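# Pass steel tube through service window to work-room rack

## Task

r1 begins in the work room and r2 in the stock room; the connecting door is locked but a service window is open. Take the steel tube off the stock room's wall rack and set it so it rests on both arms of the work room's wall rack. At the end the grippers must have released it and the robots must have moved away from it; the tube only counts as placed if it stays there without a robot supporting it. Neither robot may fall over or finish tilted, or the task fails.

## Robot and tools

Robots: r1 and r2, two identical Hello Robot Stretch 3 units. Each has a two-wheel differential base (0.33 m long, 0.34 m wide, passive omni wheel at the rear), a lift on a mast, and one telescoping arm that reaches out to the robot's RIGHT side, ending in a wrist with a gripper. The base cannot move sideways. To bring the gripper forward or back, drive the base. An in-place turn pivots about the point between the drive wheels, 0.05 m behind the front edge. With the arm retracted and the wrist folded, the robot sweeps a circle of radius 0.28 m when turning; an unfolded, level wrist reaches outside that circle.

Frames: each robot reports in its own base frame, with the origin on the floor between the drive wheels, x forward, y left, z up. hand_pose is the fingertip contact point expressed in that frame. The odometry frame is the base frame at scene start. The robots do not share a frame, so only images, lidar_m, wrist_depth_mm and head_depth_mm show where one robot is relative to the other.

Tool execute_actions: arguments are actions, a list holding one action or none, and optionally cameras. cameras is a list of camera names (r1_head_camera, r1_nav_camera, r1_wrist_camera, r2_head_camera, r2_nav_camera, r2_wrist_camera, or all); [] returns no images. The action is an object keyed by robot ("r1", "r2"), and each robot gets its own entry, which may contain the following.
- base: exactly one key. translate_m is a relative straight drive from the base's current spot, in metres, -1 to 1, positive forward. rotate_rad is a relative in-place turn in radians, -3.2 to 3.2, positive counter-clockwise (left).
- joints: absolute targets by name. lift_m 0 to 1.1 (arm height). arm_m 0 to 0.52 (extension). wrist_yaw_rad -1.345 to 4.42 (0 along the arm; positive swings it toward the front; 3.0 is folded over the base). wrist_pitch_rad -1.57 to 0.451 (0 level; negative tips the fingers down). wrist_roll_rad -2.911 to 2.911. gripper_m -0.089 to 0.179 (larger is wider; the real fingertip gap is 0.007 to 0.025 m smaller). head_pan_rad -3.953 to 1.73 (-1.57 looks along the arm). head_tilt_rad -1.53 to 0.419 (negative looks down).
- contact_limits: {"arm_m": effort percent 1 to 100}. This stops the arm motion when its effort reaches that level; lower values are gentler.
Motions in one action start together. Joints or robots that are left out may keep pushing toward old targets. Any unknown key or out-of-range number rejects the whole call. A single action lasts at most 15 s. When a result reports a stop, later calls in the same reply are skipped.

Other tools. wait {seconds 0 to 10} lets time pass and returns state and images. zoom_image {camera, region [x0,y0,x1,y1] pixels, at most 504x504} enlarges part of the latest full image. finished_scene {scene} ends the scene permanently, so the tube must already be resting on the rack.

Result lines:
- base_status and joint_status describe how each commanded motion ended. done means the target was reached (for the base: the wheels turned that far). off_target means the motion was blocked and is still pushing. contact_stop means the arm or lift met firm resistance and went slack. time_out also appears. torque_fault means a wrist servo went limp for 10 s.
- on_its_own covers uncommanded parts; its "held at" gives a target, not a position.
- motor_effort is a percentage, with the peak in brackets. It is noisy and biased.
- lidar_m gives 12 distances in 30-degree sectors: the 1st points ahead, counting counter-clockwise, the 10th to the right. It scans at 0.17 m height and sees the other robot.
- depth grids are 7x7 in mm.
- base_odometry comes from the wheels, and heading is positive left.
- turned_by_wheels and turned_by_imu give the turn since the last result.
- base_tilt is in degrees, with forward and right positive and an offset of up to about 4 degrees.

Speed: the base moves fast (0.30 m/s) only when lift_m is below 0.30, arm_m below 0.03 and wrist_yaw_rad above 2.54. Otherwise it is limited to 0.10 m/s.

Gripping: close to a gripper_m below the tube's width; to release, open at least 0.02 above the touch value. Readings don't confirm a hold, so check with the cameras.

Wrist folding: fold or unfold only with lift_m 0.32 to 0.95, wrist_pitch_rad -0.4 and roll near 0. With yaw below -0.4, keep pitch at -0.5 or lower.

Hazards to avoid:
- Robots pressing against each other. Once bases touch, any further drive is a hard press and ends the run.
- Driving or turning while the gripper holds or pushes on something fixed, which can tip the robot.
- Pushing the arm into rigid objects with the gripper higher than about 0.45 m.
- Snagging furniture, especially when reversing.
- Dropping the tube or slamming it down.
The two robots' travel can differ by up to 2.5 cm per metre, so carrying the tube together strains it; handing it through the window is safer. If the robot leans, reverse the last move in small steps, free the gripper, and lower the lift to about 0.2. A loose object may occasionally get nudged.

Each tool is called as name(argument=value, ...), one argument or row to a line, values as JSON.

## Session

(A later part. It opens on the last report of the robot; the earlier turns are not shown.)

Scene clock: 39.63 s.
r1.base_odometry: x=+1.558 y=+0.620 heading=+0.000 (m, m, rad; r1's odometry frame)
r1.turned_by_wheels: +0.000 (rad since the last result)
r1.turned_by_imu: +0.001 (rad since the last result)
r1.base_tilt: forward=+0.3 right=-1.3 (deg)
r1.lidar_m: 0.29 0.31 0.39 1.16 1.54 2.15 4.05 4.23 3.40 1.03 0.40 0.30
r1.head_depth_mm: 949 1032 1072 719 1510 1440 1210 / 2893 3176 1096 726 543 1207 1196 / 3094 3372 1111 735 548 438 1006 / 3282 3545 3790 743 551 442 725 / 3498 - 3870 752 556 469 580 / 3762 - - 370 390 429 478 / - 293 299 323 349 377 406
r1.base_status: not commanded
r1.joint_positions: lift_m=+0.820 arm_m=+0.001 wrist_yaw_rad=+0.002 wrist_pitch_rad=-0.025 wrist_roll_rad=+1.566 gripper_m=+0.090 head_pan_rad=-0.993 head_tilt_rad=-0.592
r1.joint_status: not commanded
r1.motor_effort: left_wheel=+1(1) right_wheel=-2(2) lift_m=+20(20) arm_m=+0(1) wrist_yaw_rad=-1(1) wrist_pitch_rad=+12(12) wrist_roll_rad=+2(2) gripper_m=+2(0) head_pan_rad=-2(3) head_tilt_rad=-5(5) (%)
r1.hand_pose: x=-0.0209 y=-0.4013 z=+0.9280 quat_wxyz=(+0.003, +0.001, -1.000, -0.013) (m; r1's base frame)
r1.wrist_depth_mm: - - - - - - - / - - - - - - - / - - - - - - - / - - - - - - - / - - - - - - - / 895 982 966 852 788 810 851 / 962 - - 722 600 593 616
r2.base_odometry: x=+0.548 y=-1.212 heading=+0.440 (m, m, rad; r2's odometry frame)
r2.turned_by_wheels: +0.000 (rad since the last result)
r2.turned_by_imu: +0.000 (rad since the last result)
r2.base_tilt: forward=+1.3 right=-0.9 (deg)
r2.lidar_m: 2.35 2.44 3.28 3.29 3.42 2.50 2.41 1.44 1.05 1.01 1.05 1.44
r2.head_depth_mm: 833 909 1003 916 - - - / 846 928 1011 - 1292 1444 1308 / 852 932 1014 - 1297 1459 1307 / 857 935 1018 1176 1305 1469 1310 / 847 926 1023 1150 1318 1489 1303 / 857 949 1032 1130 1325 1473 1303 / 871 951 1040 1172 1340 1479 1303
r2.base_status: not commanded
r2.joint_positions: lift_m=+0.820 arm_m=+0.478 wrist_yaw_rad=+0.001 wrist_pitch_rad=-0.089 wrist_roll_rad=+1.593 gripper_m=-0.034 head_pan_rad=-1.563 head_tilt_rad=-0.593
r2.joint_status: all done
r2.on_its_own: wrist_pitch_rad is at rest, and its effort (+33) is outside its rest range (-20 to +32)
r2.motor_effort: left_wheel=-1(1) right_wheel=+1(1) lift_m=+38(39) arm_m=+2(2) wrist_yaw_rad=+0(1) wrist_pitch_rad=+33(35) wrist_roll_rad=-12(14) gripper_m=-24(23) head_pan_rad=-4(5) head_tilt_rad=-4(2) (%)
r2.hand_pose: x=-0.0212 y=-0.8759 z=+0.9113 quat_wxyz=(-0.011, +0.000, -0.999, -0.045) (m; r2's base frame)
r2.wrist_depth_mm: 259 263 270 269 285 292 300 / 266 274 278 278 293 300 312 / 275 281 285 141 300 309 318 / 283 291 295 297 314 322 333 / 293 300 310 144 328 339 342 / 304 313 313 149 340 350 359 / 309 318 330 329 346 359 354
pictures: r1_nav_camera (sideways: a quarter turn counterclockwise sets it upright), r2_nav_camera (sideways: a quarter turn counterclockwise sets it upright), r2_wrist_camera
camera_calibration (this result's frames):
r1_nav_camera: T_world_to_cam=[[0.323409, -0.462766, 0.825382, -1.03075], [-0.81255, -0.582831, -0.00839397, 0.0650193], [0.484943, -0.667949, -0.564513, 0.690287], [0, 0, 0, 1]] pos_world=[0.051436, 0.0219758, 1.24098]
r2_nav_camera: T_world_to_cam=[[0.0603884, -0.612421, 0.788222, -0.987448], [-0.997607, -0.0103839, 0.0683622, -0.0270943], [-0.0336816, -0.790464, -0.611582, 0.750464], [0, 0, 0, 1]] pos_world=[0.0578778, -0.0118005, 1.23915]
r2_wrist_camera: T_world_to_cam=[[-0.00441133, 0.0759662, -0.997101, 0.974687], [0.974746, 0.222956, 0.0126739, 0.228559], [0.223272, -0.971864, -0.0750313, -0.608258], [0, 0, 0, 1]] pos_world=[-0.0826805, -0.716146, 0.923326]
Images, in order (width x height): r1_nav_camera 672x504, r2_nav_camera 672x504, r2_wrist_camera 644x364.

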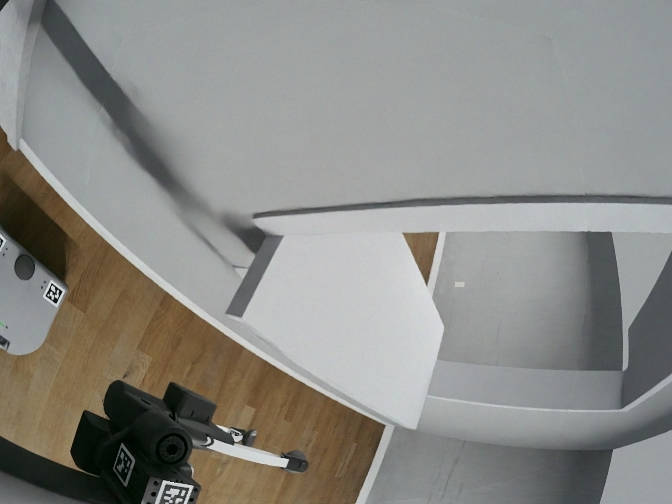

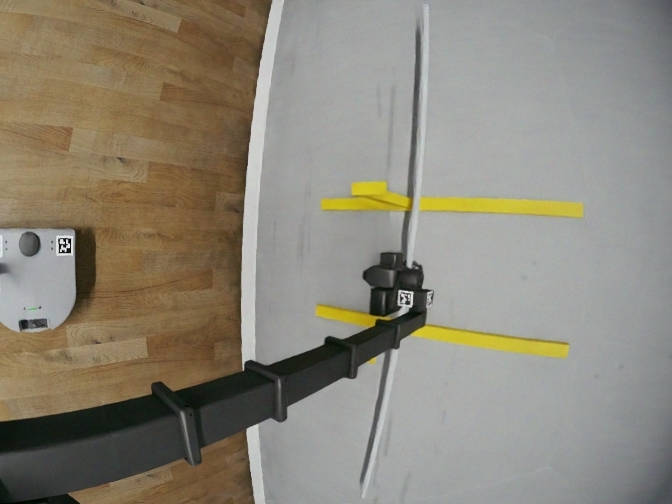

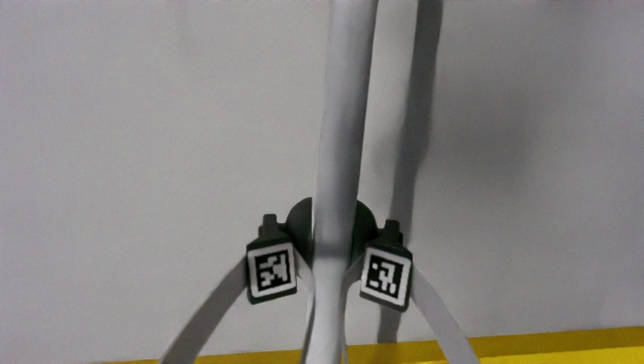

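execute_actions(
  actions=[
    {"r2":{"joints":{"lift_m":0.755}}},
  ],
  cameras=[],
)

execute_actions(
  actions=[
    {"r2":{"joints":{"gripper_m":0.08,"lift_m":0.75}}},
  ],
  cameras=[],
)

execute_actions(
  actions=[
    {"r2":{"base":{"translate_m":-0.045}}},
  ],
  cameras=[],
)

execute_actions(
  actions=[
    {"r2":{"joints":{"gripper_m":-0.035}}},
  ],
  cameras=[],
)

execute_actions(
  actions=[
    {"r2":{"joints":{"lift_m":0.83}}},
  ],
  cameras=["r2_wrist_camera"],
)

Scene clock: 44.20 s.
r1.base_odometry: x=+1.558 y=+0.620 heading=+0.000 (m, m, rad; r1's odometry frame)
r1.turned_by_wheels: +0.000 (rad since the last result)
r1.turned_by_imu: +0.001 (rad since the last result)
r1.base_tilt: forward=+0.3 right=-1.2 (deg)
r1.lidar_m: 0.29 0.31 0.39 1.16 1.55 2.16 4.06 4.25 3.40 1.03 0.40 0.30
r1.head_depth_mm: 952 1033 1072 718 1503 1457 1202 / 2879 3159 1097 723 543 1203 1199 / 3030 3378 1113 732 547 437 1005 / 3271 3550 3765 745 552 442 724 / 3517 - 3817 750 556 470 579 / 3812 - - 371 390 430 478 / - 293 299 323 349 377 407
r1.base_status: not commanded
r1.joint_positions: lift_m=+0.820 arm_m=+0.001 wrist_yaw_rad=+0.002 wrist_pitch_rad=-0.025 wrist_roll_rad=+1.566 gripper_m=+0.090 head_pan_rad=-0.993 head_tilt_rad=-0.592
r1.joint_status: not commanded
r1.motor_effort: left_wheel=+2(2) right_wheel=-2(2) lift_m=+21(20) arm_m=+1(0) wrist_yaw_rad=-1(1) wrist_pitch_rad=+12(12) wrist_roll_rad=+2(2) gripper_m=+1(1) head_pan_rad=-3(3) head_tilt_rad=-4(5) (%)
r1.hand_pose: x=-0.0209 y=-0.4013 z=+0.9280 quat_wxyz=(+0.003, +0.001, -1.000, -0.013) (m; r1's base frame)
r1.wrist_depth_mm: - - - - - - - / - - - - - - - / - - - - - - - / - - - - - - - / - - - - - - - / 871 946 978 859 812 790 790 / 911 - - 707 575 600 594
r2.base_odometry: x=+0.548 y=-1.212 heading=+0.440 (m, m, rad; r2's odometry frame)
r2.turned_by_wheels: +0.000 (rad since the last result)
r2.turned_by_imu: +0.000 (rad since the last result)
r2.base_tilt: forward=+1.3 right=-0.9 (deg)
r2.lidar_m: 2.35 2.44 3.30 3.29 3.42 2.50 2.41 1.44 1.05 1.01 1.05 1.44
r2.head_depth_mm: 828 906 1009 927 1261 1434 - / 850 927 1018 1090 1317 1448 1305 / 853 932 1030 - 1314 1460 1312 / 857 936 1039 1136 1295 1460 1309 / 846 929 1022 1139 1316 1477 1302 / 859 948 1041 1111 1334 1475 1312 / 868 948 1053 1173 1323 1476 1293
r2.base_status: not commanded
r2.joint_positions: lift_m=+0.755 arm_m=+0.478 wrist_yaw_rad=+0.002 wrist_pitch_rad=-0.044 wrist_roll_rad=+1.571 gripper_m=-0.034 head_pan_rad=-1.563 head_tilt_rad=-0.593
r2.joint_status: all done
r2.motor_effort: left_wheel=-1(2) right_wheel=+1(1) lift_m=+27(31) arm_m=+2(2) wrist_yaw_rad=-1(1) wrist_pitch_rad=+16(33) wrist_roll_rad=-1(11) gripper_m=-20(23) head_pan_rad=-4(4) head_tilt_rad=-3(2) (%)
r2.hand_pose: x=-0.0209 y=-0.8778 z=+0.8583 quat_wxyz=(+0.000, +0.001, -1.000, -0.022) (m; r2's base frame)
r2.wrist_depth_mm: 263 266 271 132 279 281 284 / 274 274 277 279 288 295 298 / 278 285 289 289 295 301 307 / 290 294 300 299 308 312 318 / 304 306 308 143 322 322 326 / 313 316 317 151 333 337 342 / 322 326 328 328 342 341 351
pictures: none
No camera images: the call's "cameras" was empty. Leave "cameras" out to get every camera's image.

Scene clock: 45.83 s.
r1.base_odometry: x=+1.558 y=+0.620 heading=+0.000 (m, m, rad; r1's odometry frame)
r1.turned_by_wheels: +0.000 (rad since the last result)
r1.turned_by_imu: +0.000 (rad since the last result)
r1.base_tilt: forward=+0.2 right=-1.3 (deg)
r1.lidar_m: 0.29 0.30 0.39 1.16 1.54 2.16 4.05 4.25 3.42 1.03 0.40 0.30
r1.head_depth_mm: 951 1029 1072 718 1516 1450 1205 / 2897 3145 1096 725 543 1212 1195 / 3056 3365 1111 733 547 437 1002 / 3238 3673 3763 742 552 442 725 / 3490 - 3838 752 556 469 579 / 3810 - - 371 390 428 477 / - 294 300 322 349 377 407
r1.base_status: not commanded
r1.joint_positions: lift_m=+0.820 arm_m=+0.001 wrist_yaw_rad=+0.002 wrist_pitch_rad=-0.025 wrist_roll_rad=+1.566 gripper_m=+0.090 head_pan_rad=-0.993 head_tilt_rad=-0.592
r1.joint_status: not commanded
r1.motor_effort: left_wheel=+2(2) right_wheel=-3(2) lift_m=+20(20) arm_m=+0(0) wrist_yaw_rad=-2(2) wrist_pitch_rad=+12(12) wrist_roll_rad=+2(2) gripper_m=+1(1) head_pan_rad=-3(3) head_tilt_rad=-5(5) (%)
r1.hand_pose: x=-0.0209 y=-0.4013 z=+0.9280 quat_wxyz=(+0.003, +0.001, -1.000, -0.013) (m; r1's base frame)
r1.wrist_depth_mm: - - - - - - - / - - - - - - - / - - - - - - - / - - - - - - - / - - - - - - - / 873 947 974 881 780 814 846 / 910 - - 715 592 603 603
r2.base_odometry: x=+0.548 y=-1.212 heading=+0.440 (m, m, rad; r2's odometry frame)
r2.turned_by_wheels: +0.000 (rad since the last result)
r2.turned_by_imu: +0.000 (rad since the last result)
r2.base_tilt: forward=+1.3 right=-0.9 (deg)
r2.lidar_m: 2.35 2.44 3.29 3.28 3.41 2.50 2.40 1.44 1.05 1.01 1.05 1.44
r2.head_depth_mm: 829 909 1000 928 1265 1434 - / 845 927 1023 1089 1315 1444 1311 / 854 935 1030 - 1315 1464 1317 / 859 939 1036 1146 1306 1467 1305 / 848 931 1028 1142 1321 1473 1301 / 854 951 1043 1126 1326 1474 1308 / 868 948 1050 1180 1337 1470 1307
r2.base_status: not commanded
r2.joint_positions: lift_m=+0.750 arm_m=+0.478 wrist_yaw_rad=+0.002 wrist_pitch_rad=-0.023 wrist_roll_rad=+1.571 gripper_m=+0.080 head_pan_rad=-1.563 head_tilt_rad=-0.593
r2.joint_status: all done
r2.motor_effort: left_wheel=+0(1) right_wheel=+1(1) lift_m=+26(27) arm_m=+3(3) wrist_yaw_rad=-1(1) wrist_pitch_rad=+9(17) wrist_roll_rad=+0(0) gripper_m=+1(81) head_pan_rad=-4(4) head_tilt_rad=-3(2) (%)
r2.hand_pose: x=-0.0210 y=-0.8785 z=+0.8585 quat_wxyz=(+0.000, +0.001, -1.000, -0.012) (m; r2's base frame)
r2.wrist_depth_mm: 267 270 272 134 274 276 282 / 278 278 280 282 283 289 289 / 286 292 291 287 295 295 299 / 299 297 303 297 305 307 310 / 308 308 309 310 319 315 320 / 318 320 321 320 327 332 333 / 327 327 328 328 335 344 341
pictures: none
No camera images: the call's "cameras" was empty. Leave "cameras" out to get every camera's image.

Scene clock: 47.73 s.
r1.base_odometry: x=+1.558 y=+0.620 heading=+0.000 (m, m, rad; r1's odometry frame)
r1.turned_by_wheels: +0.000 (rad since the last result)
r1.turned_by_imu: +0.001 (rad since the last result)
r1.base_tilt: forward=+0.3 right=-1.3 (deg)
r1.lidar_m: 0.29 0.31 0.39 1.16 1.55 2.16 4.04 4.22 3.42 1.03 0.40 0.30
r1.head_depth_mm: 950 1030 1067 717 1503 1446 1206 / 2892 3124 1093 725 543 1208 1193 / 3040 3380 1112 735 548 438 1007 / 3286 3610 3757 741 552 442 728 / 3511 - 3842 752 556 470 579 / 3773 - - 371 390 429 478 / - 294 300 323 350 377 406
r1.base_status: not commanded
r1.joint_positions: lift_m=+0.820 arm_m=+0.001 wrist_yaw_rad=+0.002 wrist_pitch_rad=-0.025 wrist_roll_rad=+1.566 gripper_m=+0.090 head_pan_rad=-0.993 head_tilt_rad=-0.592
r1.joint_status: not commanded
r1.motor_effort: left_wheel=+2(2) right_wheel=-2(2) lift_m=+20(20) arm_m=+0(0) wrist_yaw_rad=-1(1) wrist_pitch_rad=+12(12) wrist_roll_rad=+2(2) gripper_m=+1(2) head_pan_rad=-2(3) head_tilt_rad=-3(5) (%)
r1.hand_pose: x=-0.0209 y=-0.4013 z=+0.9280 quat_wxyz=(+0.003, +0.001, -1.000, -0.013) (m; r1's base frame)
r1.wrist_depth_mm: - - - - - - - / - - - - - - - / - - - - - - - / - - - - - - - / - - - - - - - / 870 938 944 848 763 809 806 / 951 - - 724 581 603 588
r2.base_odometry: x=+0.507 y=-1.231 heading=+0.440 (m, m, rad; r2's odometry frame)
r2.turned_by_wheels: +0.000 (rad since the last result)
r2.turned_by_imu: +0.000 (rad since the last result)
r2.base_tilt: forward=+1.3 right=-0.9 (deg)
r2.lidar_m: 2.39 2.49 3.40 3.27 3.37 2.45 2.36 1.44 1.05 1.01 1.05 1.44
r2.head_depth_mm: 832 919 1014 1118 1257 1440 - / 852 926 1005 935 1324 1449 1310 / 854 932 1031 - 1314 1464 1307 / 855 937 1032 1143 1301 1472 1308 / 861 940 1036 1158 1313 1475 1305 / 858 928 1029 1004 1319 1474 1304 / 869 951 1049 1175 1333 1478 1298
r2.base_status: done
r2.joint_positions: lift_m=+0.750 arm_m=+0.478 wrist_yaw_rad=+0.002 wrist_pitch_rad=-0.023 wrist_roll_rad=+1.571 gripper_m=+0.080 head_pan_rad=-1.563 head_tilt_rad=-0.593
r2.joint_status: not commanded
r2.motor_effort: left_wheel=-1(5) right_wheel=+1(4) lift_m=+26(26) arm_m=+1(2) wrist_yaw_rad=-1(1) wrist_pitch_rad=+9(9) wrist_roll_rad=-1(1) gripper_m=+0(1) head_pan_rad=-5(3) head_tilt_rad=-3(1) (%)
r2.hand_pose: x=-0.0210 y=-0.8785 z=+0.8586 quat_wxyz=(+0.000, +0.001, -1.000, -0.012) (m; r2's base frame)
r2.wrist_depth_mm: 270 270 274 134 274 279 281 / 278 279 279 279 284 286 290 / 286 288 293 288 291 296 301 / 296 298 303 296 307 305 310 / 302 309 313 309 312 319 319 / 317 314 326 319 326 326 333 / 327 331 333 333 341 343 341
pictures: none
No camera images: the call's "cameras" was empty. Leave "cameras" out to get every camera's image.

Scene clock: 49.37 s.
r1.base_odometry: x=+1.558 y=+0.620 heading=+0.000 (m, m, rad; r1's odometry frame)
r1.turned_by_wheels: +0.000 (rad since the last result)
r1.turned_by_imu: +0.000 (rad since the last result)
r1.base_tilt: forward=+0.3 right=-1.2 (deg)
r1.lidar_m: 0.29 0.31 0.39 1.16 1.55 2.15 4.04 4.25 3.42 1.03 0.40 0.30
r1.head_depth_mm: 951 1026 1069 719 1499 1443 1204 / 2883 3151 1098 723 545 1211 1195 / 3058 3312 1115 734 547 438 1003 / 3278 3653 3821 743 552 442 723 / 3522 - 3823 752 557 469 578 / 3782 - - 372 390 428 477 / - 293 300 323 349 376 407
r1.base_status: not commanded
r1.joint_positions: lift_m=+0.820 arm_m=+0.001 wrist_yaw_rad=+0.002 wrist_pitch_rad=-0.025 wrist_roll_rad=+1.566 gripper_m=+0.090 head_pan_rad=-0.993 head_tilt_rad=-0.592
r1.joint_status: not commanded
r1.motor_effort: left_wheel=+2(2) right_wheel=-2(2) lift_m=+20(20) arm_m=+0(0) wrist_yaw_rad=-1(1) wrist_pitch_rad=+12(12) wrist_roll_rad=+2(2) gripper_m=+1(1) head_pan_rad=-2(3) head_tilt_rad=-5(4) (%)
r1.hand_pose: x=-0.0209 y=-0.4013 z=+0.9280 quat_wxyz=(+0.003, +0.001, -1.000, -0.013) (m; r1's base frame)
r1.wrist_depth_mm: - - - - - - - / - - - - - - - / - - - - - - - / - - - - - - - / - - - - - - - / 911 937 982 906 791 819 822 / 907 - - 711 576 607 600
r2.base_odometry: x=+0.507 y=-1.231 heading=+0.440 (m, m, rad; r2's odometry frame)
r2.turned_by_wheels: +0.000 (rad since the last result)
r2.turned_by_imu: +0.000 (rad since the last result)
r2.base_tilt: forward=+1.3 right=-0.9 (deg)
r2.lidar_m: 2.40 2.48 3.40 3.29 3.34 2.46 2.36 1.44 1.05 1.01 1.05 1.44
r2.head_depth_mm: 830 920 1016 1115 1263 1428 - / 851 927 1008 928 1318 1461 1306 / 856 935 1029 - 1322 1465 1319 / 854 940 1037 1144 1312 1466 1299 / 857 947 1044 1155 1307 1478 1301 / 854 928 1034 998 1321 1468 1304 / 866 949 1059 1176 1335 1480 1297
r2.base_status: not commanded
r2.joint_positions: lift_m=+0.750 arm_m=+0.478 wrist_yaw_rad=+0.002 wrist_pitch_rad=-0.027 wrist_roll_rad=+1.571 gripper_m=-0.034 head_pan_rad=-1.563 head_tilt_rad=-0.593
r2.joint_status: all done
r2.motor_effort: left_wheel=-2(1) right_wheel=+1(1) lift_m=+26(27) arm_m=+2(3) wrist_yaw_rad=-1(1) wrist_pitch_rad=+10(11) wrist_roll_rad=-1(0) gripper_m=-20(95) head_pan_rad=-4(4) head_tilt_rad=-3(2) (%)
r2.hand_pose: x=-0.0210 y=-0.8784 z=+0.8576 quat_wxyz=(+0.000, +0.001, -1.000, -0.014) (m; r2's base frame)
r2.wrist_depth_mm: 267 271 271 267 276 276 281 / 275 279 280 281 284 287 291 / 285 288 285 289 299 300 301 / 294 296 300 297 307 311 309 / 306 306 308 147 317 316 324 / 315 317 321 156 329 330 337 / 329 329 337 332 340 340 350
pictures: none
No camera images: the call's "cameras" was empty. Leave "cameras" out to get every camera's image.

Scene clock: 50.93 s.
r1.base_odometry: x=+1.558 y=+0.620 heading=+0.000 (m, m, rad; r1's odometry frame)
r1.turned_by_wheels: +0.000 (rad since the last result)
r1.turned_by_imu: +0.000 (rad since the last result)
r1.base_tilt: forward=+0.3 right=-1.2 (deg)
r1.lidar_m: 0.29 0.31 0.39 1.16 1.54 2.16 4.03 4.22 3.43 1.03 0.40 0.30
r1.head_depth_mm: 951 1033 1067 718 1518 1447 1221 / 2881 3120 1097 725 542 1202 1197 / 3053 3357 1115 734 548 437 1003 / 3254 3668 3773 742 552 443 725 / 3452 - 3819 752 557 469 578 / 3761 - - 371 390 429 478 / - 293 299 323 348 377 406
r1.base_status: not commanded
r1.joint_positions: lift_m=+0.820 arm_m=+0.001 wrist_yaw_rad=+0.002 wrist_pitch_rad=-0.025 wrist_roll_rad=+1.566 gripper_m=+0.090 head_pan_rad=-0.993 head_tilt_rad=-0.592
r1.joint_status: not commanded
r1.motor_effort: left_wheel=+2(2) right_wheel=-2(2) lift_m=+20(20) arm_m=+0(1) wrist_yaw_rad=-1(1) wrist_pitch_rad=+12(12) wrist_roll_rad=+2(2) gripper_m=+1(1) head_pan_rad=-2(3) head_tilt_rad=-4(4) (%)
r1.hand_pose: x=-0.0209 y=-0.4013 z=+0.9280 quat_wxyz=(+0.003, +0.001, -1.000, -0.013) (m; r1's base frame)
r1.wrist_depth_mm: - - - - - - - / - - - - - - - / - - - - - - - / - - - - - - - / - - - - - - - / 861 922 944 878 784 822 811 / 942 - - 735 583 593 601
r2.base_odometry: x=+0.507 y=-1.231 heading=+0.440 (m, m, rad; r2's odometry frame)
r2.turned_by_wheels: +0.000 (rad since the last result)
r2.turned_by_imu: +0.000 (rad since the last result)
r2.base_tilt: forward=+1.3 right=-0.9 (deg)
r2.lidar_m: 2.40 2.49 3.42 3.29 3.34 2.46 2.37 1.44 1.05 1.01 1.05 1.44
r2.head_depth_mm: 832 921 1001 1119 - - 1257 / 846 926 999 - 1291 1444 1309 / 851 934 1017 1209 1291 1462 1308 / 855 934 1021 1167 1313 1465 1302 / 860 943 1021 1157 1305 1484 1306 / 852 932 1036 1005 1333 1470 1300 / 868 948 1049 1174 1329 1483 1300
r2.base_status: not commanded
r2.joint_positions: lift_m=+0.830 arm_m=+0.478 wrist_yaw_rad=+0.002 wrist_pitch_rad=-0.091 wrist_roll_rad=+1.571 gripper_m=-0.034 head_pan_rad=-1.563 head_tilt_rad=-0.593
r2.joint_status: all done
r2.on_its_own: wrist_pitch_rad is at rest, and its effort (+34) is outside its rest range (-20 to +32)
r2.motor_effort: left_wheel=-1(0) right_wheel=+1(1) lift_m=+37(39) arm_m=+2(2) wrist_yaw_rad=-1(1) wrist_pitch_rad=+34(36) wrist_roll_rad=+0(1) gripper_m=-23(24) head_pan_rad=-4(4) head_tilt_rad=-2(3) (%)
r2.hand_pose: x=-0.0210 y=-0.8758 z=+0.9208 quat_wxyz=(+0.000, +0.001, -0.999, -0.046) (m; r2's base frame)
r2.wrist_depth_mm: 258 265 269 270 284 291 299 / 266 271 277 279 295 304 312 / 274 280 285 291 303 308 320 / 282 290 299 300 314 321 332 / 295 303 309 148 327 334 348 / 306 310 320 154 335 348 356 / 314 322 332 337 353 368 377
pictures: r2_wrist_camera
camera_calibration (this result's frames):
r2_wrist_camera: T_world_to_cam=[[-0.0263902, 0.0780289, -0.996602, 0.985], [0.974169, 0.225676, -0.00812684, 0.249747], [0.224275, -0.971073, -0.081969, -0.600405], [0, 0, 0, 1]] pos_world=[-0.0826457, -0.716257, 0.934468]
Images, in order (width x height): r2_wrist_camera 644x364.

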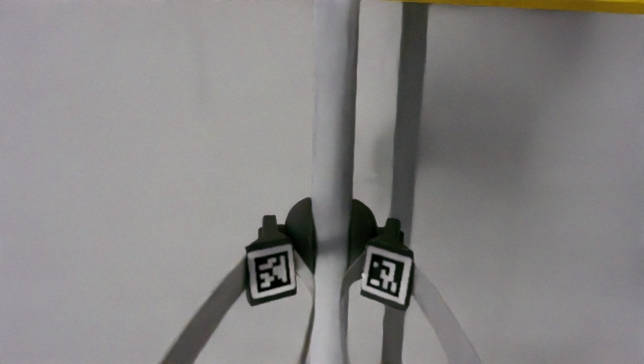

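execute_actions(
  actions=[
    {"r2":{"joints":{"lift_m":0.97}}},
  ],
  cameras=[],
)

execute_actions(
  actions=[
    {"r2":{"base":{"translate_m":-0.6},"joints":{"arm_m":0}}},
  ],
  cameras=[],
)

execute_actions(
  actions=[
    {"r2":{"base":{"rotate_rad":0.7}}},
  ],
  cameras=[],
)

execute_actions(
  actions=[
    {"r2":{"base":{"translate_m":0.4}}},
  ],
  cameras=[],
)

execute_actions(
  actions=[
    {"r2":{"base":{"rotate_rad":0.87}}},
  ],
  cameras=[],
)

execute_actions(
  actions=[
    {"r2":{"base":{"translate_m":1},"joints":{"arm_m":0.1}}},
  ],
  cameras=["r2_nav_camera"],
)

execute_actions(
  actions=[
    {"r2":{"base":{"translate_m":0.8},"joints":{"head_pan_rad":-0.5}}},
  ],
  cameras=["r2_nav_camera","r2_wrist_camera"],
)

Scene clock: 53.50 s.
r1.base_odometry: x=+1.558 y=+0.620 heading=+0.000 (m, m, rad; r1's odometry frame)
r1.turned_by_wheels: +0.000 (rad since the last result)
r1.turned_by_imu: +0.001 (rad since the last result)
r1.base_tilt: forward=+0.3 right=-1.3 (deg)
r1.lidar_m: 0.29 0.31 0.39 1.16 1.54 2.16 4.05 4.23 3.42 1.03 0.40 0.30
r1.head_depth_mm: 954 1027 1072 719 1514 1446 1204 / 2905 3135 1095 725 543 1206 1188 / 3085 3362 1122 733 546 438 1006 / 3288 3603 3764 741 552 442 726 / 3511 - 3851 750 556 471 578 / 3775 - - 370 390 429 477 / - 293 300 323 350 377 407
r1.base_status: not commanded
r1.joint_positions: lift_m=+0.820 arm_m=+0.001 wrist_yaw_rad=+0.002 wrist_pitch_rad=-0.025 wrist_roll_rad=+1.566 gripper_m=+0.090 head_pan_rad=-0.993 head_tilt_rad=-0.592
r1.joint_status: not commanded
r1.motor_effort: left_wheel=+2(2) right_wheel=-2(2) lift_m=+20(20) arm_m=+0(0) wrist_yaw_rad=-1(1) wrist_pitch_rad=+12(12) wrist_roll_rad=+2(2) gripper_m=+1(1) head_pan_rad=-3(3) head_tilt_rad=-3(3) (%)
r1.hand_pose: x=-0.0209 y=-0.4013 z=+0.9280 quat_wxyz=(+0.003, +0.001, -1.000, -0.013) (m; r1's base frame)
r1.wrist_depth_mm: - - - - - - - / - - - - - - - / - - - - - - - / - - - - - - - / - - - - - - - / 875 957 950 837 801 809 801 / 944 - - 684 589 607 599
r2.base_odometry: x=+0.507 y=-1.231 heading=+0.440 (m, m, rad; r2's odometry frame)
r2.turned_by_wheels: +0.000 (rad since the last result)
r2.turned_by_imu: +0.000 (rad since the last result)
r2.base_tilt: forward=+1.3 right=-0.9 (deg)
r2.lidar_m: 2.39 2.49 3.38 3.28 3.35 2.45 2.36 1.44 1.05 1.01 1.05 1.44
r2.head_depth_mm: 833 907 - 1129 1284 1445 1306 / 852 904 1041 1104 1290 1453 1312 / 856 913 1062 1142 1300 1445 1309 / 854 940 1044 1156 1304 1464 1310 / 858 944 1043 1158 1315 1478 1301 / 851 932 1031 997 1322 1473 1302 / 869 954 1055 1169 1351 1477 1297
r2.base_status: not commanded
r2.joint_positions: lift_m=+0.970 arm_m=+0.478 wrist_yaw_rad=+0.002 wrist_pitch_rad=-0.091 wrist_roll_rad=+1.571 gripper_m=-0.034 head_pan_rad=-1.563 head_tilt_rad=-0.593
r2.joint_status: all done
r2.on_its_own: wrist_pitch_rad is at rest, and its effort (+34) is outside its rest range (-20 to +32)
r2.motor_effort: left_wheel=+0(1) right_wheel=+1(1) lift_m=+37(39) arm_m=+2(2) wrist_yaw_rad=-1(1) wrist_pitch_rad=+34(34) wrist_roll_rad=-1(0) gripper_m=-23(24) head_pan_rad=-4(4) head_tilt_rad=-2(2) (%)
r2.hand_pose: x=-0.0210 y=-0.8758 z=+1.0608 quat_wxyz=(+0.000, +0.001, -0.999, -0.046) (m; r2's base frame)
r2.wrist_depth_mm: 258 264 268 272 286 292 298 / 267 271 280 283 292 304 311 / 272 279 286 291 307 310 324 / 282 288 300 300 317 319 334 / 294 296 306 148 326 337 352 / 299 309 315 154 341 350 361 / 317 323 331 339 353 370 382
pictures: none
No camera images: the call's "cameras" was empty. Leave "cameras" out to get every camera's image.

Scene clock: 60.47 s.
r1.base_odometry: x=+1.558 y=+0.620 heading=+0.000 (m, m, rad; r1's odometry frame)
r1.turned_by_wheels: +0.000 (rad since the last result)
r1.turned_by_imu: +0.002 (rad since the last result)
r1.base_tilt: forward=+0.2 right=-1.2 (deg)
r1.lidar_m: 0.29 0.31 0.39 1.16 1.55 2.15 4.05 4.24 3.42 1.03 0.41 0.30
r1.head_depth_mm: 949 1028 1068 720 1510 1449 1212 / 2862 3110 1093 726 542 1208 1198 / 3039 3395 1112 734 547 439 1003 / 3275 3602 3771 743 551 442 726 / 3505 - 3852 753 558 469 579 / 3789 - - 372 390 428 478 / - 294 299 323 349 376 407
r1.base_status: not commanded
r1.joint_positions: lift_m=+0.820 arm_m=+0.001 wrist_yaw_rad=+0.002 wrist_pitch_rad=-0.025 wrist_roll_rad=+1.566 gripper_m=+0.090 head_pan_rad=-0.993 head_tilt_rad=-0.592
r1.joint_status: not commanded
r1.motor_effort: left_wheel=+2(2) right_wheel=-3(2) lift_m=+20(20) arm_m=+1(0) wrist_yaw_rad=-1(1) wrist_pitch_rad=+12(12) wrist_roll_rad=+2(2) gripper_m=+1(1) head_pan_rad=-3(3) head_tilt_rad=-3(5) (%)
r1.hand_pose: x=-0.0209 y=-0.4013 z=+0.9280 quat_wxyz=(+0.003, +0.001, -1.000, -0.013) (m; r1's base frame)
r1.wrist_depth_mm: - - - - - - - / - - - - - - - / - - - - - - - / - - - - - - - / - - - - - - - / 880 963 941 868 781 791 840 / 925 - - 699 590 595 607
r2.base_odometry: x=-0.036 y=-1.486 heading=+0.440 (m, m, rad; r2's odometry frame)
r2.turned_by_wheels: +0.000 (rad since the last result)
r2.turned_by_imu: -0.003 (rad since the last result)
r2.base_tilt: forward=+1.3 right=-0.9 (deg)
r2.lidar_m: 2.99 3.09 3.42 3.29 2.51 1.83 1.77 1.45 1.05 1.02 1.05 1.44
r2.head_depth_mm: 847 928 1017 1117 1243 - - / 850 928 1024 1120 1268 - - / 855 934 1036 1107 - - - / 857 943 1040 1126 1283 - 1297 / 862 945 1042 1126 1307 1476 1305 / 868 948 1048 1142 1318 1483 1305 / 873 954 1043 1142 1338 1465 1299
r2.base_status: done
r2.joint_positions: lift_m=+0.970 arm_m=+0.000 wrist_yaw_rad=+0.000 wrist_pitch_rad=-0.091 wrist_roll_rad=+1.571 gripper_m=-0.034 head_pan_rad=-1.563 head_tilt_rad=-0.593
r2.joint_status: all done
r2.on_its_own: wrist_pitch_rad is at rest, and its effort (+34) is outside its rest range (-20 to +32)
r2.motor_effort: left_wheel=-1(3) right_wheel=+1(4) lift_m=+37(37) arm_m=-2(2) wrist_yaw_rad=+0(1) wrist_pitch_rad=+34(34) wrist_roll_rad=+0(1) gripper_m=-23(23) head_pan_rad=-4(4) head_tilt_rad=-3(2) (%)
r2.hand_pose: x=-0.0213 y=-0.3982 z=+1.0608 quat_wxyz=(+0.000, +0.000, -0.999, -0.046) (m; r2's base frame)
r2.wrist_depth_mm: 682 704 703 722 745 762 791 / 709 723 739 737 772 772 844 / 730 772 788 771 833 829 844 / 723 767 778 778 837 875 931 / 797 824 793 149 878 871 901 / 818 839 860 154 916 897 928 / 821 843 890 887 918 991 991
pictures: none
No camera images: the call's "cameras" was empty. Leave "cameras" out to get every camera's image.

Scene clock: 62.57 s.
r1.base_odometry: x=+1.558 y=+0.620 heading=+0.000 (m, m, rad; r1's odometry frame)
r1.turned_by_wheels: +0.000 (rad since the last result)
r1.turned_by_imu: +0.001 (rad since the last result)
r1.base_tilt: forward=+0.2 right=-1.2 (deg)
r1.lidar_m: 0.29 0.31 0.39 1.16 1.54 2.16 4.04 4.21 3.41 1.03 0.40 0.30
r1.head_depth_mm: 950 1033 1066 718 1512 1444 1213 / 2904 3172 1096 725 543 1210 1194 / 3097 3369 1116 733 547 438 1000 / 3303 3549 3743 743 550 443 724 / 3479 - 3830 750 557 469 579 / 3745 - - 371 390 429 478 / - 293 299 323 349 377 407
r1.base_status: not commanded
r1.joint_positions: lift_m=+0.820 arm_m=+0.001 wrist_yaw_rad=+0.002 wrist_pitch_rad=-0.025 wrist_roll_rad=+1.566 gripper_m=+0.090 head_pan_rad=-0.993 head_tilt_rad=-0.592
r1.joint_status: not commanded
r1.motor_effort: left_wheel=+2(2) right_wheel=-2(2) lift_m=+20(20) arm_m=+0(0) wrist_yaw_rad=-1(1) wrist_pitch_rad=+12(12) wrist_roll_rad=+2(2) gripper_m=+1(1) head_pan_rad=-3(3) head_tilt_rad=-3(5) (%)
r1.hand_pose: x=-0.0209 y=-0.4013 z=+0.9280 quat_wxyz=(+0.003, +0.001, -1.000, -0.013) (m; r1's base frame)
r1.wrist_depth_mm: - - - - - - - / - - - - - - - / - - - - - - - / - - - - - - - / - - - - - - - / 885 993 943 885 777 784 811 / 941 - - 713 594 599 603
r2.base_odometry: x=-0.036 y=-1.486 heading=+1.140 (m, m, rad; r2's odometry frame)
r2.turned_by_wheels: +0.700 (rad since the last result)
r2.turned_by_imu: +0.698 (rad since the last result)
r2.base_tilt: forward=+1.3 right=-0.9 (deg)
r2.lidar_m: 3.29 3.32 3.29 2.16 1.77 1.77 1.24 1.02 1.01 1.12 1.77 2.98
r2.head_depth_mm: 939 1010 1073 1100 1266 - - / 1009 1092 1183 890 1406 - - / 1080 1173 1283 1369 - - - / 1186 1280 1389 1531 1768 - 1292 / 1299 1432 1549 1716 1873 1557 1310 / 1432 1596 1793 1985 1925 1549 1305 / 1598 1798 2058 2322 1913 1539 1307
r2.base_status: done
r2.joint_positions: lift_m=+0.970 arm_m=+0.000 wrist_yaw_rad=+0.005 wrist_pitch_rad=-0.091 wrist_roll_rad=+1.571 gripper_m=-0.034 head_pan_rad=-1.563 head_tilt_rad=-0.593
r2.joint_status: not commanded
r2.on_its_own: wrist_pitch_rad is at rest, and its effort (+34) is outside its rest range (-20 to +32)
r2.motor_effort: left_wheel=-1(6) right_wheel=+1(7) lift_m=+38(37) arm_m=-2(3) wrist_yaw_rad=-3(3) wrist_pitch_rad=+34(34) wrist_roll_rad=+0(0) gripper_m=-23(23) head_pan_rad=-5(4) head_tilt_rad=-3(2) (%)
r2.hand_pose: x=-0.0200 y=-0.3982 z=+1.0608 quat_wxyz=(+0.001, +0.003, -0.999, -0.046) (m; r2's base frame)
r2.wrist_depth_mm: 801 797 799 772 816 863 866 / 935 923 902 868 907 994 998 / - - - - - - - / - - - - - - - / - - - 151 - - - / - - - 155 - - - / - - - - - - -
pictures: none
No camera images: the call's "cameras" was empty. Leave "cameras" out to get every camera's image.

Scene clock: 67.70 s.
r1.base_odometry: x=+1.558 y=+0.620 heading=+0.000 (m, m, rad; r1's odometry frame)
r1.turned_by_wheels: +0.000 (rad since the last result)
r1.turned_by_imu: +0.001 (rad since the last result)
r1.base_tilt: forward=+0.3 right=-1.3 (deg)
r1.lidar_m: 0.29 0.30 0.39 1.16 1.55 2.16 4.04 4.22 3.44 1.03 0.40 0.30
r1.head_depth_mm: 953 1030 1065 718 1507 1451 1209 / 2880 3135 1097 725 544 1208 1192 / 3056 3365 1114 734 547 437 1002 / 3261 3590 3819 742 551 443 727 / 3497 - 3791 751 557 470 580 / 3786 - - 371 390 429 478 / - 294 300 323 348 376 407
r1.base_status: not commanded
r1.joint_positions: lift_m=+0.820 arm_m=+0.001 wrist_yaw_rad=+0.002 wrist_pitch_rad=-0.025 wrist_roll_rad=+1.566 gripper_m=+0.090 head_pan_rad=-0.993 head_tilt_rad=-0.592
r1.joint_status: not commanded
r1.motor_effort: left_wheel=+2(1) right_wheel=-3(3) lift_m=+21(20) arm_m=+0(0) wrist_yaw_rad=-1(1) wrist_pitch_rad=+12(12) wrist_roll_rad=+2(2) gripper_m=+1(1) head_pan_rad=-3(3) head_tilt_rad=-4(4) (%)
r1.hand_pose: x=-0.0209 y=-0.4013 z=+0.9280 quat_wxyz=(+0.003, +0.001, -1.000, -0.013) (m; r1's base frame)
r1.wrist_depth_mm: - - - - - - - / - - - - - - - / - - - - - - - / - - - - - - - / - - - - - - - / 875 939 951 860 790 803 826 / 904 - - 723 592 610 607
r2.base_odometry: x=+0.132 y=-1.123 heading=+1.140 (m, m, rad; r2's odometry frame)
r2.turned_by_wheels: +0.000 (rad since the last result)
r2.turned_by_imu: +0.003 (rad since the last result)
r2.base_tilt: forward=+1.3 right=-0.9 (deg)
r2.lidar_m: 2.94 3.07 3.03 2.54 2.08 2.07 1.56 1.28 1.27 1.41 2.22 2.69
r2.head_depth_mm: 1193 1276 1342 1436 1620 - - / 1277 1375 1488 1584 1772 - - / 1380 1494 1643 1726 - - - / 1506 1636 1831 1931 2019 - 1285 / 1636 1816 2023 2163 1904 1566 1302 / 1816 2017 2273 2394 1921 1548 1302 / 2035 2293 2627 2511 1904 1557 1295
r2.base_status: done
r2.joint_positions: lift_m=+0.970 arm_m=+0.000 wrist_yaw_rad=+0.000 wrist_pitch_rad=-0.091 wrist_roll_rad=+1.571 gripper_m=-0.034 head_pan_rad=-1.563 head_tilt_rad=-0.593
r2.joint_status: not commanded
r2.on_its_own: wrist_pitch_rad is at rest, and its effort (+34) is outside its rest range (-20 to +32)
r2.motor_effort: left_wheel=-2(3) right_wheel=+2(6) lift_m=+37(37) arm_m=-2(3) wrist_yaw_rad=+0(3) wrist_pitch_rad=+34(34) wrist_roll_rad=-1(0) gripper_m=-24(24) head_pan_rad=-5(5) head_tilt_rad=-3(3) (%)
r2.hand_pose: x=-0.0212 y=-0.3982 z=+1.0608 quat_wxyz=(+0.000, +0.000, -0.999, -0.046) (m; r2's base frame)
r2.wrist_depth_mm: - - - - - - - / - - - - - - - / - - - - - - - / - - - - - - - / - - - 152 - - - / - - - 156 - - - / - - - - - - -
pictures: none
No camera images: the call's "cameras" was empty. Leave "cameras" out to get every camera's image.

Scene clock: 70.07 s.
r1.base_odometry: x=+1.558 y=+0.620 heading=+0.000 (m, m, rad; r1's odometry frame)
r1.turned_by_wheels: +0.000 (rad since the last result)
r1.turned_by_imu: +0.001 (rad since the last result)
r1.base_tilt: forward=+0.3 right=-1.3 (deg)
r1.lidar_m: 0.29 0.31 0.39 1.16 1.55 2.16 4.04 4.25 3.40 1.03 0.40 0.30
r1.head_depth_mm: 951 1025 1069 717 1506 1455 1209 / 2874 3115 1094 725 544 1209 1197 / 3075 3344 1108 732 547 437 1003 / 3306 3610 3786 741 552 442 726 / 3457 - 3811 750 556 470 580 / 3720 - - 371 390 429 478 / - 293 300 323 349 376 407
r1.base_status: not commanded
r1.joint_positions: lift_m=+0.820 arm_m=+0.001 wrist_yaw_rad=+0.002 wrist_pitch_rad=-0.025 wrist_roll_rad=+1.566 gripper_m=+0.090 head_pan_rad=-0.993 head_tilt_rad=-0.592
r1.joint_status: not commanded
r1.motor_effort: left_wheel=+2(2) right_wheel=-2(3) lift_m=+20(20) arm_m=+0(0) wrist_yaw_rad=-1(1) wrist_pitch_rad=+12(12) wrist_roll_rad=+2(2) gripper_m=+1(2) head_pan_rad=-3(3) head_tilt_rad=-4(4) (%)
r1.hand_pose: x=-0.0209 y=-0.4013 z=+0.9280 quat_wxyz=(+0.003, +0.001, -1.000, -0.013) (m; r1's base frame)
r1.wrist_depth_mm: - - - - - - - / - - - - - - - / - - - - - - - / - - - - - - - / - - - - - - - / 876 919 965 845 820 800 815 / 937 - - 719 600 605 620
r2.base_odometry: x=+0.132 y=-1.123 heading=+2.009 (m, m, rad; r2's odometry frame)
r2.turned_by_wheels: +0.870 (rad since the last result)
r2.turned_by_imu: +0.867 (rad since the last result)
r2.base_tilt: forward=+1.3 right=-0.9 (deg)
r2.lidar_m: 3.03 2.95 2.15 2.06 1.81 1.32 1.27 1.32 1.80 2.69 2.79 3.16
r2.head_depth_mm: 2313 2560 2816 2538 2095 - - / 2334 2570 2801 2556 2018 - - / 2351 2577 2893 2674 - - - / 2362 2582 2869 2536 2012 - 1301 / 2389 2611 2864 2508 1935 1564 1308 / 2405 2604 2928 2506 1905 1565 1299 / 2405 2662 2921 2511 1929 1544 1300
r2.base_status: done
r2.joint_positions: lift_m=+0.970 arm_m=+0.000 wrist_yaw_rad=+0.005 wrist_pitch_rad=-0.091 wrist_roll_rad=+1.571 gripper_m=-0.034 head_pan_rad=-1.563 head_tilt_rad=-0.593
r2.joint_status: not commanded
r2.on_its_own: wrist_pitch_rad is at rest, and its effort (+34) is outside its rest range (-20 to +32)
r2.motor_effort: left_wheel=-1(6) right_wheel=+1(5) lift_m=+37(38) arm_m=-3(3) wrist_yaw_rad=-3(4) wrist_pitch_rad=+34(34) wrist_roll_rad=+0(1) gripper_m=-24(24) head_pan_rad=-5(4) head_tilt_rad=-2(3) (%)
r2.hand_pose: x=-0.0200 y=-0.3982 z=+1.0608 quat_wxyz=(+0.000, +0.003, -0.999, -0.046) (m; r2's base frame)
r2.wrist_depth_mm: - - - - - - - / - - - - - - - / - - - - - - - / - - - - - - - / - - - 153 - - - / - - - 158 - - - / - - - - - - -
pictures: none
No camera images: the call's "cameras" was empty. Leave "cameras" out to get every camera's image.

Scene clock: 81.47 s.
r1.base_odometry: x=+1.558 y=+0.620 heading=+0.000 (m, m, rad; r1's odometry frame)
r1.turned_by_wheels: +0.000 (rad since the last result)
r1.turned_by_imu: +0.003 (rad since the last result)
r1.base_tilt: forward=+0.2 right=-1.3 (deg)
r1.lidar_m: 0.29 0.31 0.39 1.16 1.54 2.16 4.05 4.25 3.40 1.03 0.40 0.30
r1.head_depth_mm: 950 1029 1070 720 1512 1444 1212 / 2879 3179 1093 724 543 1205 1199 / 3067 3385 1107 734 546 437 998 / 3262 3633 3747 740 552 442 724 / 3520 - 3797 749 556 470 580 / 3761 - - 371 390 429 477 / - 293 299 323 348 376 407
r1.base_status: not commanded
r1.joint_positions: lift_m=+0.820 arm_m=+0.001 wrist_yaw_rad=+0.002 wrist_pitch_rad=-0.025 wrist_roll_rad=+1.566 gripper_m=+0.090 head_pan_rad=-0.993 head_tilt_rad=-0.592
r1.joint_status: not commanded
r1.motor_effort: left_wheel=+2(2) right_wheel=-2(2) lift_m=+20(20) arm_m=+0(0) wrist_yaw_rad=-1(1) wrist_pitch_rad=+12(12) wrist_roll_rad=+2(2) gripper_m=+1(1) head_pan_rad=-3(3) head_tilt_rad=-4(4) (%)
r1.hand_pose: x=-0.0209 y=-0.4013 z=+0.9280 quat_wxyz=(+0.003, +0.001, -1.000, -0.013) (m; r1's base frame)
r1.wrist_depth_mm: - - - - - - - / - - - - - - - / - - - - - - - / - - - - - - - / - - - - - - - / 888 916 931 880 803 826 843 / 937 - - 695 601 598 622
r2.base_odometry: x=-0.293 y=-0.218 heading=+2.009 (m, m, rad; r2's odometry frame)
r2.turned_by_wheels: +0.000 (rad since the last result)
r2.turned_by_imu: +0.006 (rad since the last result)
r2.base_tilt: forward=+1.3 right=-0.9 (deg)
r2.lidar_m: 2.04 2.12 2.14 2.07 2.15 2.35 2.27 2.37 2.78 2.67 2.77 2.12
r2.head_depth_mm: 2335 2556 2788 - - 1478 1319 / 2341 2524 2830 - - 1484 1315 / 2359 2583 2858 - - 1475 1307 / 2362 2605 2847 2529 1827 1568 1318 / 2357 2578 2860 2410 1920 1554 1305 / 2369 2588 2895 2415 1926 1544 1299 / 2380 2628 2897 2386 1931 1542 1296
r2.base_status: done
r2.joint_positions: lift_m=+0.970 arm_m=+0.100 wrist_yaw_rad=+0.000 wrist_pitch_rad=-0.091 wrist_roll_rad=+1.571 gripper_m=-0.034 head_pan_rad=-1.563 head_tilt_rad=-0.593
r2.joint_status: all done
r2.on_its_own: wrist_pitch_rad is at rest, and its effort (+34) is outside its rest range (-20 to +32)
r2.motor_effort: left_wheel=-1(1) right_wheel=+1(6) lift_m=+37(38) arm_m=+3(4) wrist_yaw_rad=+0(3) wrist_pitch_rad=+34(34) wrist_roll_rad=+0(0) gripper_m=-24(24) head_pan_rad=-4(5) head_tilt_rad=-3(2) (%)
r2.hand_pose: x=-0.0214 y=-0.4977 z=+1.0608 quat_wxyz=(+0.000, +0.000, -0.999, -0.046) (m; r2's base frame)
r2.wrist_depth_mm: - - - - - - - / - - - - - - - / - - - - - - - / - - - - - - - / - - - 155 - - - / - - - 159 - - - / - - - - - - -
pictures: r2_nav_camera (sideways: a quarter turn counterclockwise sets it upright)
camera_calibration (this result's frames):
r2_nav_camera: T_world_to_cam=[[0.0603716, -0.612424, 0.788221, -0.987447], [-0.997607, -0.0103565, 0.0683622, -0.0270943], [-0.0337034, -0.790462, -0.611583, 0.750466], [0, 0, 0, 1]] pos_world=[0.0578775, -0.0118019, 1.23915]
Images, in order (width x height): r2_nav_camera 672x504.

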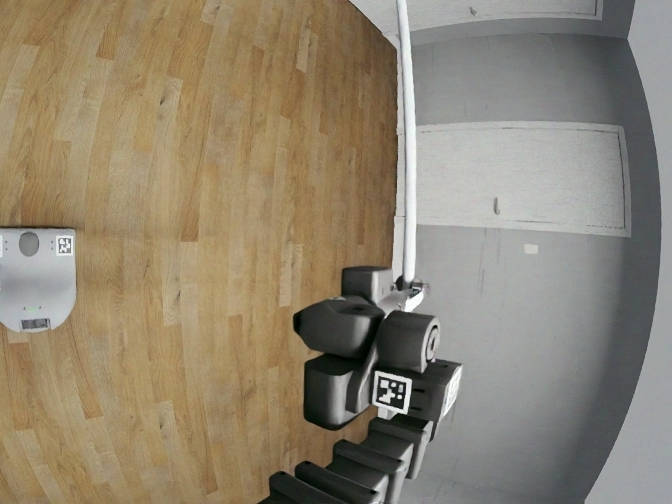

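Scene clock: 90.87 s.
r1.base_odometry: x=+1.558 y=+0.620 heading=+0.000 (m, m, rad; r1's odometry frame)
r1.turned_by_wheels: +0.000 (rad since the last result)
r1.turned_by_imu: +0.002 (rad since the last result)
r1.base_tilt: forward=+0.2 right=-1.2 (deg)
r1.lidar_m: 0.29 0.30 0.39 1.16 1.54 2.15 4.04 4.22 3.42 1.03 0.40 0.30
r1.head_depth_mm: 950 1026 1076 719 1518 1443 1210 / 2871 3152 1092 725 544 1204 1200 / 3072 3314 1109 734 546 437 1003 / 3286 3597 3781 742 551 442 728 / 3551 - 3840 754 556 470 580 / 3734 - 3684 371 390 429 478 / - 294 299 323 349 377 407
r1.base_status: not commanded
r1.joint_positions: lift_m=+0.820 arm_m=+0.001 wrist_yaw_rad=+0.002 wrist_pitch_rad=-0.025 wrist_roll_rad=+1.566 gripper_m=+0.090 head_pan_rad=-0.993 head_tilt_rad=-0.592
r1.joint_status: not commanded
r1.motor_effort: left_wheel=+2(2) right_wheel=-3(2) lift_m=+21(20) arm_m=+0(1) wrist_yaw_rad=-1(2) wrist_pitch_rad=+12(12) wrist_roll_rad=+2(2) gripper_m=+1(1) head_pan_rad=-3(3) head_tilt_rad=-4(4) (%)
r1.hand_pose: x=-0.0209 y=-0.4013 z=+0.9280 quat_wxyz=(+0.003, +0.001, -1.000, -0.013) (m; r1's base frame)
r1.wrist_depth_mm: - - - - - - - / - - - - - - - / - - - - - - - / - - - - - - - / - - - - - - - / 890 955 940 868 791 795 801 / 933 - - 707 590 614 615
r2.base_odometry: x=-0.633 y=+0.507 heading=+2.009 (m, m, rad; r2's odometry frame)
r2.turned_by_wheels: +0.000 (rad since the last result)
r2.turned_by_imu: +0.004 (rad since the last result)
r2.base_tilt: forward=+1.3 right=-0.9 (deg)
r2.lidar_m: 1.24 1.29 1.77 2.07 2.15 2.97 3.06 3.19 2.79 2.68 1.75 1.29
r2.head_depth_mm: 1369 1523 1694 1970 1944 1576 1308 / 1394 1485 1593 1817 1945 1568 1306 / - 1867 1513 1705 1871 1568 1314 / - - 1432 1604 1788 1553 1297 / - - 1356 1512 1717 1553 1308 / - - 1287 1426 1590 1550 1303 / - - 1241 1354 1501 1552 1298
r2.base_status: done
r2.joint_positions: lift_m=+0.970 arm_m=+0.100 wrist_yaw_rad=+0.000 wrist_pitch_rad=-0.091 wrist_roll_rad=+1.571 gripper_m=-0.034 head_pan_rad=-0.507 head_tilt_rad=-0.593
r2.joint_status: all done
r2.on_its_own: wrist_pitch_rad is at rest, and its effort (+34) is outside its rest range (-20 to +32)
r2.motor_effort: left_wheel=-1(3) right_wheel=+2(6) lift_m=+37(37) arm_m=+4(3) wrist_yaw_rad=+0(0) wrist_pitch_rad=+34(34) wrist_roll_rad=-1(0) gripper_m=-24(24) head_pan_rad=+5(56) head_tilt_rad=-3(2) (%)
r2.hand_pose: x=-0.0214 y=-0.4977 z=+1.0608 quat_wxyz=(+0.000, +0.000, -0.999, -0.046) (m; r2's base frame)
r2.wrist_depth_mm: - - - - - - - / - - - - - - - / - - - - - - - / - - - - - - - / - - - 153 - - - / - - - 160 - - - / - - - - - - -
pictures: r2_nav_camera (sideways: a quarter turn counterclockwise sets it upright), r2_wrist_camera
camera_calibration (this result's frames):
r2_nav_camera: T_world_to_cam=[[0.562758, -0.249021, 0.788221, -0.990511], [-0.482221, -0.873378, 0.0683622, -0.0302382], [0.671392, -0.418568, -0.611583, 0.746165], [0, 0, 0, 1]] pos_world=[0.0418678, 0.0392537, 1.23915]
r2_wrist_camera: T_world_to_cam=[[-0.0261934, 0.0780771, -0.996603, 1.09504], [0.974579, 0.223896, -0.00807382, 0.165071], [0.222506, -0.97148, -0.081957, -0.221909], [0, 0, 0, 1]] pos_world=[-0.0828157, -0.338037, 1.07447]
Images, in order (width x height): r2_nav_camera 672x504, r2_wrist_camera 644x364.

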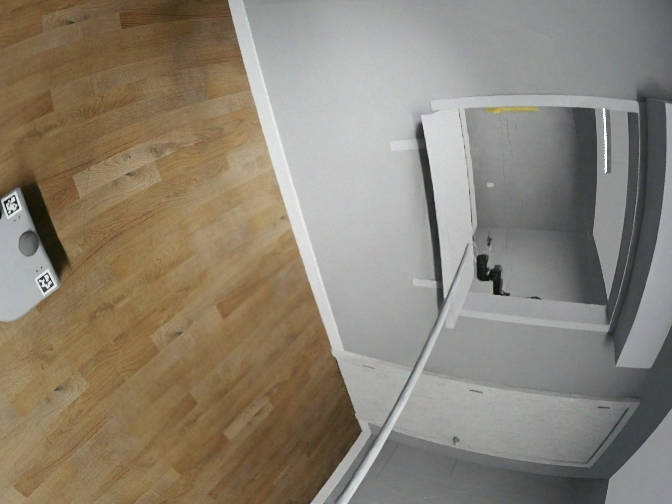

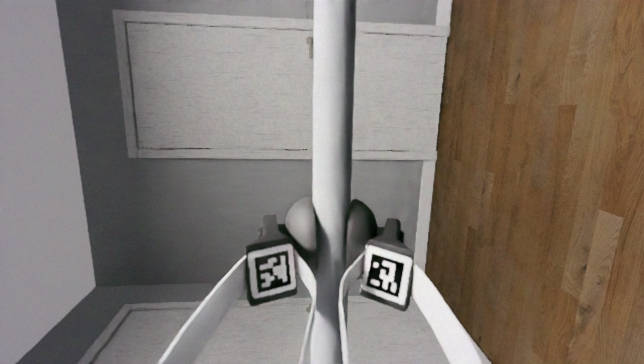

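execute_actions(
  actions=[
    {"r2":{"base":{"translate_m":0.95}},"r1":{"joints":{"head_pan_rad":-1.4,"arm_m":0.1}}},
  ],
  cameras=[],
)

execute_actions(
  actions=[
    {"r2":{"joints":{"lift_m":0.89}}},
  ],
  cameras=["r1_nav_camera","r1_wrist_camera"],
)

Scene clock: 101.93 s.
r1.base_odometry: x=+1.558 y=+0.620 heading=+0.000 (m, m, rad; r1's odometry frame)
r1.turned_by_wheels: +0.000 (rad since the last result)
r1.turned_by_imu: +0.003 (rad since the last result)
r1.base_tilt: forward=+0.3 right=-1.3 (deg)
r1.lidar_m: 0.29 0.30 0.39 1.16 1.54 2.15 4.03 4.22 3.42 1.03 0.40 0.30
r1.head_depth_mm: 2587 2814 3054 2396 1798 1591 - / 2665 2889 3143 2565 1832 - - / 2258 2513 2812 2342 1849 1479 1225 / 1180 1247 1126 785 1473 1388 1230 / 977 1073 1144 751 557 486 1002 / 2875 3138 1173 760 563 444 643 / 2765 3114 3410 771 569 449 527
r1.base_status: not commanded
r1.joint_positions: lift_m=+0.820 arm_m=+0.100 wrist_yaw_rad=+0.002 wrist_pitch_rad=-0.024 wrist_roll_rad=+1.566 gripper_m=+0.090 head_pan_rad=-1.393 head_tilt_rad=-0.593
r1.joint_status: all done
r1.motor_effort: left_wheel=+1(2) right_wheel=-2(2) lift_m=+20(20) arm_m=+3(4) wrist_yaw_rad=-1(1) wrist_pitch_rad=+12(12) wrist_roll_rad=+2(2) gripper_m=+1(1) head_pan_rad=-3(24) head_tilt_rad=-4(4) (%)
r1.hand_pose: x=-0.0210 y=-0.5003 z=+0.9282 quat_wxyz=(+0.003, +0.001, -1.000, -0.012) (m; r1's base frame)
r1.wrist_depth_mm: - - - - - - - / - - - - - - - / - - - - - - - / - - - - - - - / - - - - - - - / 853 842 853 836 799 828 821 / 862 - - 718 586 592 616
r2.base_odometry: x=-1.036 y=+1.367 heading=+2.009 (m, m, rad; r2's odometry frame)
r2.turned_by_wheels: +0.000 (rad since the last result)
r2.turned_by_imu: +0.005 (rad since the last result)
r2.base_tilt: forward=+1.3 right=-0.9 (deg)
r2.lidar_m: 0.29 0.30 0.42 1.19 2.14 2.96 4.01 3.77 2.76 1.07 0.41 0.30
r2.head_depth_mm: 3545 3727 3747 740 567 457 383 / - - 3503 738 565 456 382 / - - 3545 2541 563 455 382 / - - 3711 2538 562 454 381 / - - 3673 2530 559 453 397 / - - 3593 2324 323 362 417 / - - - - 303 345 397
r2.base_status: done
r2.joint_positions: lift_m=+0.970 arm_m=+0.100 wrist_yaw_rad=+0.000 wrist_pitch_rad=-0.091 wrist_roll_rad=+1.571 gripper_m=-0.034 head_pan_rad=-0.507 head_tilt_rad=-0.593
r2.joint_status: not commanded
r2.on_its_own: wrist_pitch_rad is at rest, and its effort (+34) is outside its rest range (-20 to +32)
r2.motor_effort: left_wheel=-1(2) right_wheel=+2(4) lift_m=+38(38) arm_m=+3(3) wrist_yaw_rad=+0(0) wrist_pitch_rad=+34(34) wrist_roll_rad=+0(1) gripper_m=-23(23) head_pan_rad=+4(4) head_tilt_rad=-3(3) (%)
r2.hand_pose: x=-0.0214 y=-0.4977 z=+1.0608 quat_wxyz=(+0.000, +0.000, -0.999, -0.046) (m; r2's base frame)
r2.wrist_depth_mm: - - - - - - - / - - - - - - - / - - - - - - - / - - - - - - - / 913 941 - 154 - - - / 684 701 717 159 691 721 710 / 703 727 - 738 472 561 583
pictures: none
No camera images: the call's "cameras" was empty. Leave "cameras" out to get every camera's image.

Scene clock: 103.50 s.
r1.base_odometry: x=+1.558 y=+0.620 heading=+0.000 (m, m, rad; r1's odometry frame)
r1.turned_by_wheels: +0.000 (rad since the last result)
r1.turned_by_imu: +0.000 (rad since the last result)
r1.base_tilt: forward=+0.3 right=-1.2 (deg)
r1.lidar_m: 0.29 0.31 0.39 1.16 1.54 2.16 4.04 4.20 3.42 1.03 0.40 0.30
r1.head_depth_mm: 2613 2809 3075 2387 1803 1567 - / 2665 2884 3133 2524 1831 - - / 2273 2485 2685 2339 1851 1474 1220 / 1181 1240 1129 783 1474 1399 1232 / 975 1076 1141 751 557 486 1003 / 2881 3168 1173 762 562 445 642 / 2817 1382 3466 770 568 448 528
r1.base_status: not commanded
r1.joint_positions: lift_m=+0.820 arm_m=+0.100 wrist_yaw_rad=+0.002 wrist_pitch_rad=-0.024 wrist_roll_rad=+1.566 gripper_m=+0.090 head_pan_rad=-1.393 head_tilt_rad=-0.593
r1.joint_status: not commanded
r1.motor_effort: left_wheel=+2(2) right_wheel=-2(3) lift_m=+20(21) arm_m=+3(3) wrist_yaw_rad=-1(1) wrist_pitch_rad=+12(12) wrist_roll_rad=+2(2) gripper_m=+1(1) head_pan_rad=-3(2) head_tilt_rad=-3(3) (%)
r1.hand_pose: x=-0.0210 y=-0.5003 z=+0.9282 quat_wxyz=(+0.003, +0.001, -1.000, -0.012) (m; r1's base frame)
r1.wrist_depth_mm: - - - - - - - / - - - - - - - / - - - - - - - / - - - - - - - / - - - - - - - / 851 861 842 800 768 800 832 / 886 - - 696 576 597 618
r2.base_odometry: x=-1.036 y=+1.367 heading=+2.009 (m, m, rad; r2's odometry frame)
r2.turned_by_wheels: +0.000 (rad since the last result)
r2.turned_by_imu: +0.000 (rad since the last result)
r2.base_tilt: forward=+1.3 right=-0.9 (deg)
r2.lidar_m: 0.29 0.30 0.42 1.19 2.14 2.95 3.99 3.79 2.76 1.08 0.41 0.30
r2.head_depth_mm: 3577 3733 3712 709 567 458 383 / - - 3700 723 565 457 382 / - - 3685 2552 562 456 381 / - - 3429 2553 560 455 381 / - - 3650 2520 561 454 397 / - - 3685 2309 322 363 416 / - - - - 302 345 397
r2.base_status: not commanded
r2.joint_positions: lift_m=+0.890 arm_m=+0.100 wrist_yaw_rad=+0.000 wrist_pitch_rad=-0.091 wrist_roll_rad=+1.571 gripper_m=-0.034 head_pan_rad=-0.507 head_tilt_rad=-0.593
r2.joint_status: all done
r2.on_its_own: wrist_pitch_rad is at rest, and its effort (+34) is outside its rest range (-20 to +32)
r2.motor_effort: left_wheel=-1(2) right_wheel=+2(2) lift_m=+31(30) arm_m=+3(3) wrist_yaw_rad=+0(0) wrist_pitch_rad=+34(34) wrist_roll_rad=-1(1) gripper_m=-24(24) head_pan_rad=+4(4) head_tilt_rad=-3(3) (%)
r2.hand_pose: x=-0.0214 y=-0.4977 z=+0.9810 quat_wxyz=(+0.000, +0.000, -0.999, -0.046) (m; r2's base frame)
r2.wrist_depth_mm: - - - - - - - / - - - - - - - / - - - - - - - / - - - - - - - / 932 968 982 153 - - 999 / 698 726 737 159 734 716 743 / 692 716 - 420 437 561 561
pictures: r1_nav_camera (sideways: a quarter turn counterclockwise sets it upright), r1_wrist_camera
camera_calibration (this result's frames):
r1_nav_camera: T_world_to_cam=[[0.117652, -0.552366, 0.825258, -1.02933], [-0.975393, -0.220311, -0.00840369, 0.0660253], [0.186455, -0.803962, -0.564694, 0.692343], [0, 0, 0, 1]] pos_world=[0.0564129, 0.00259498, 1.24098]
r1_wrist_camera: T_world_to_cam=[[0.0018728, -0.0251839, -0.999681, 0.918122], [0.990573, 0.136978, -0.001595, 0.128691], [0.136974, -0.990254, 0.025203, -0.356698], [0, 0, 0, 1]] pos_world=[-0.0803385, -0.347728, 0.927025]
Images, in order (width x height): r1_nav_camera 672x504, r1_wrist_camera 644x364.

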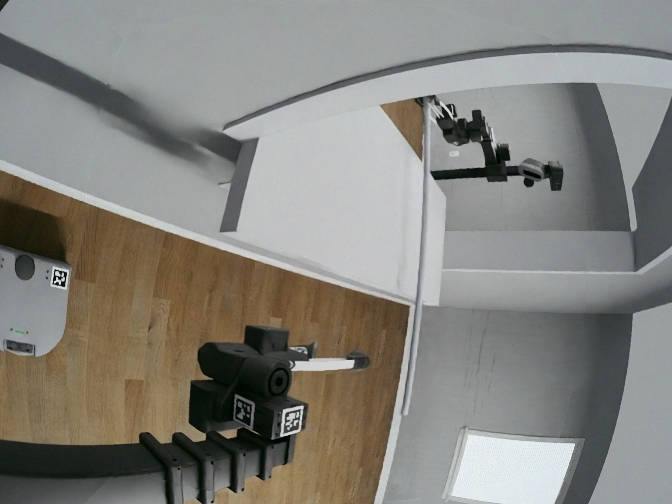

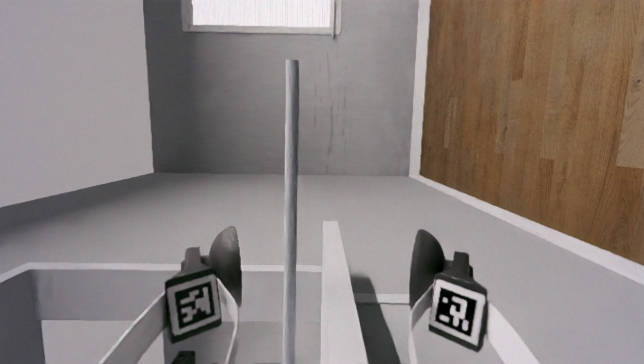

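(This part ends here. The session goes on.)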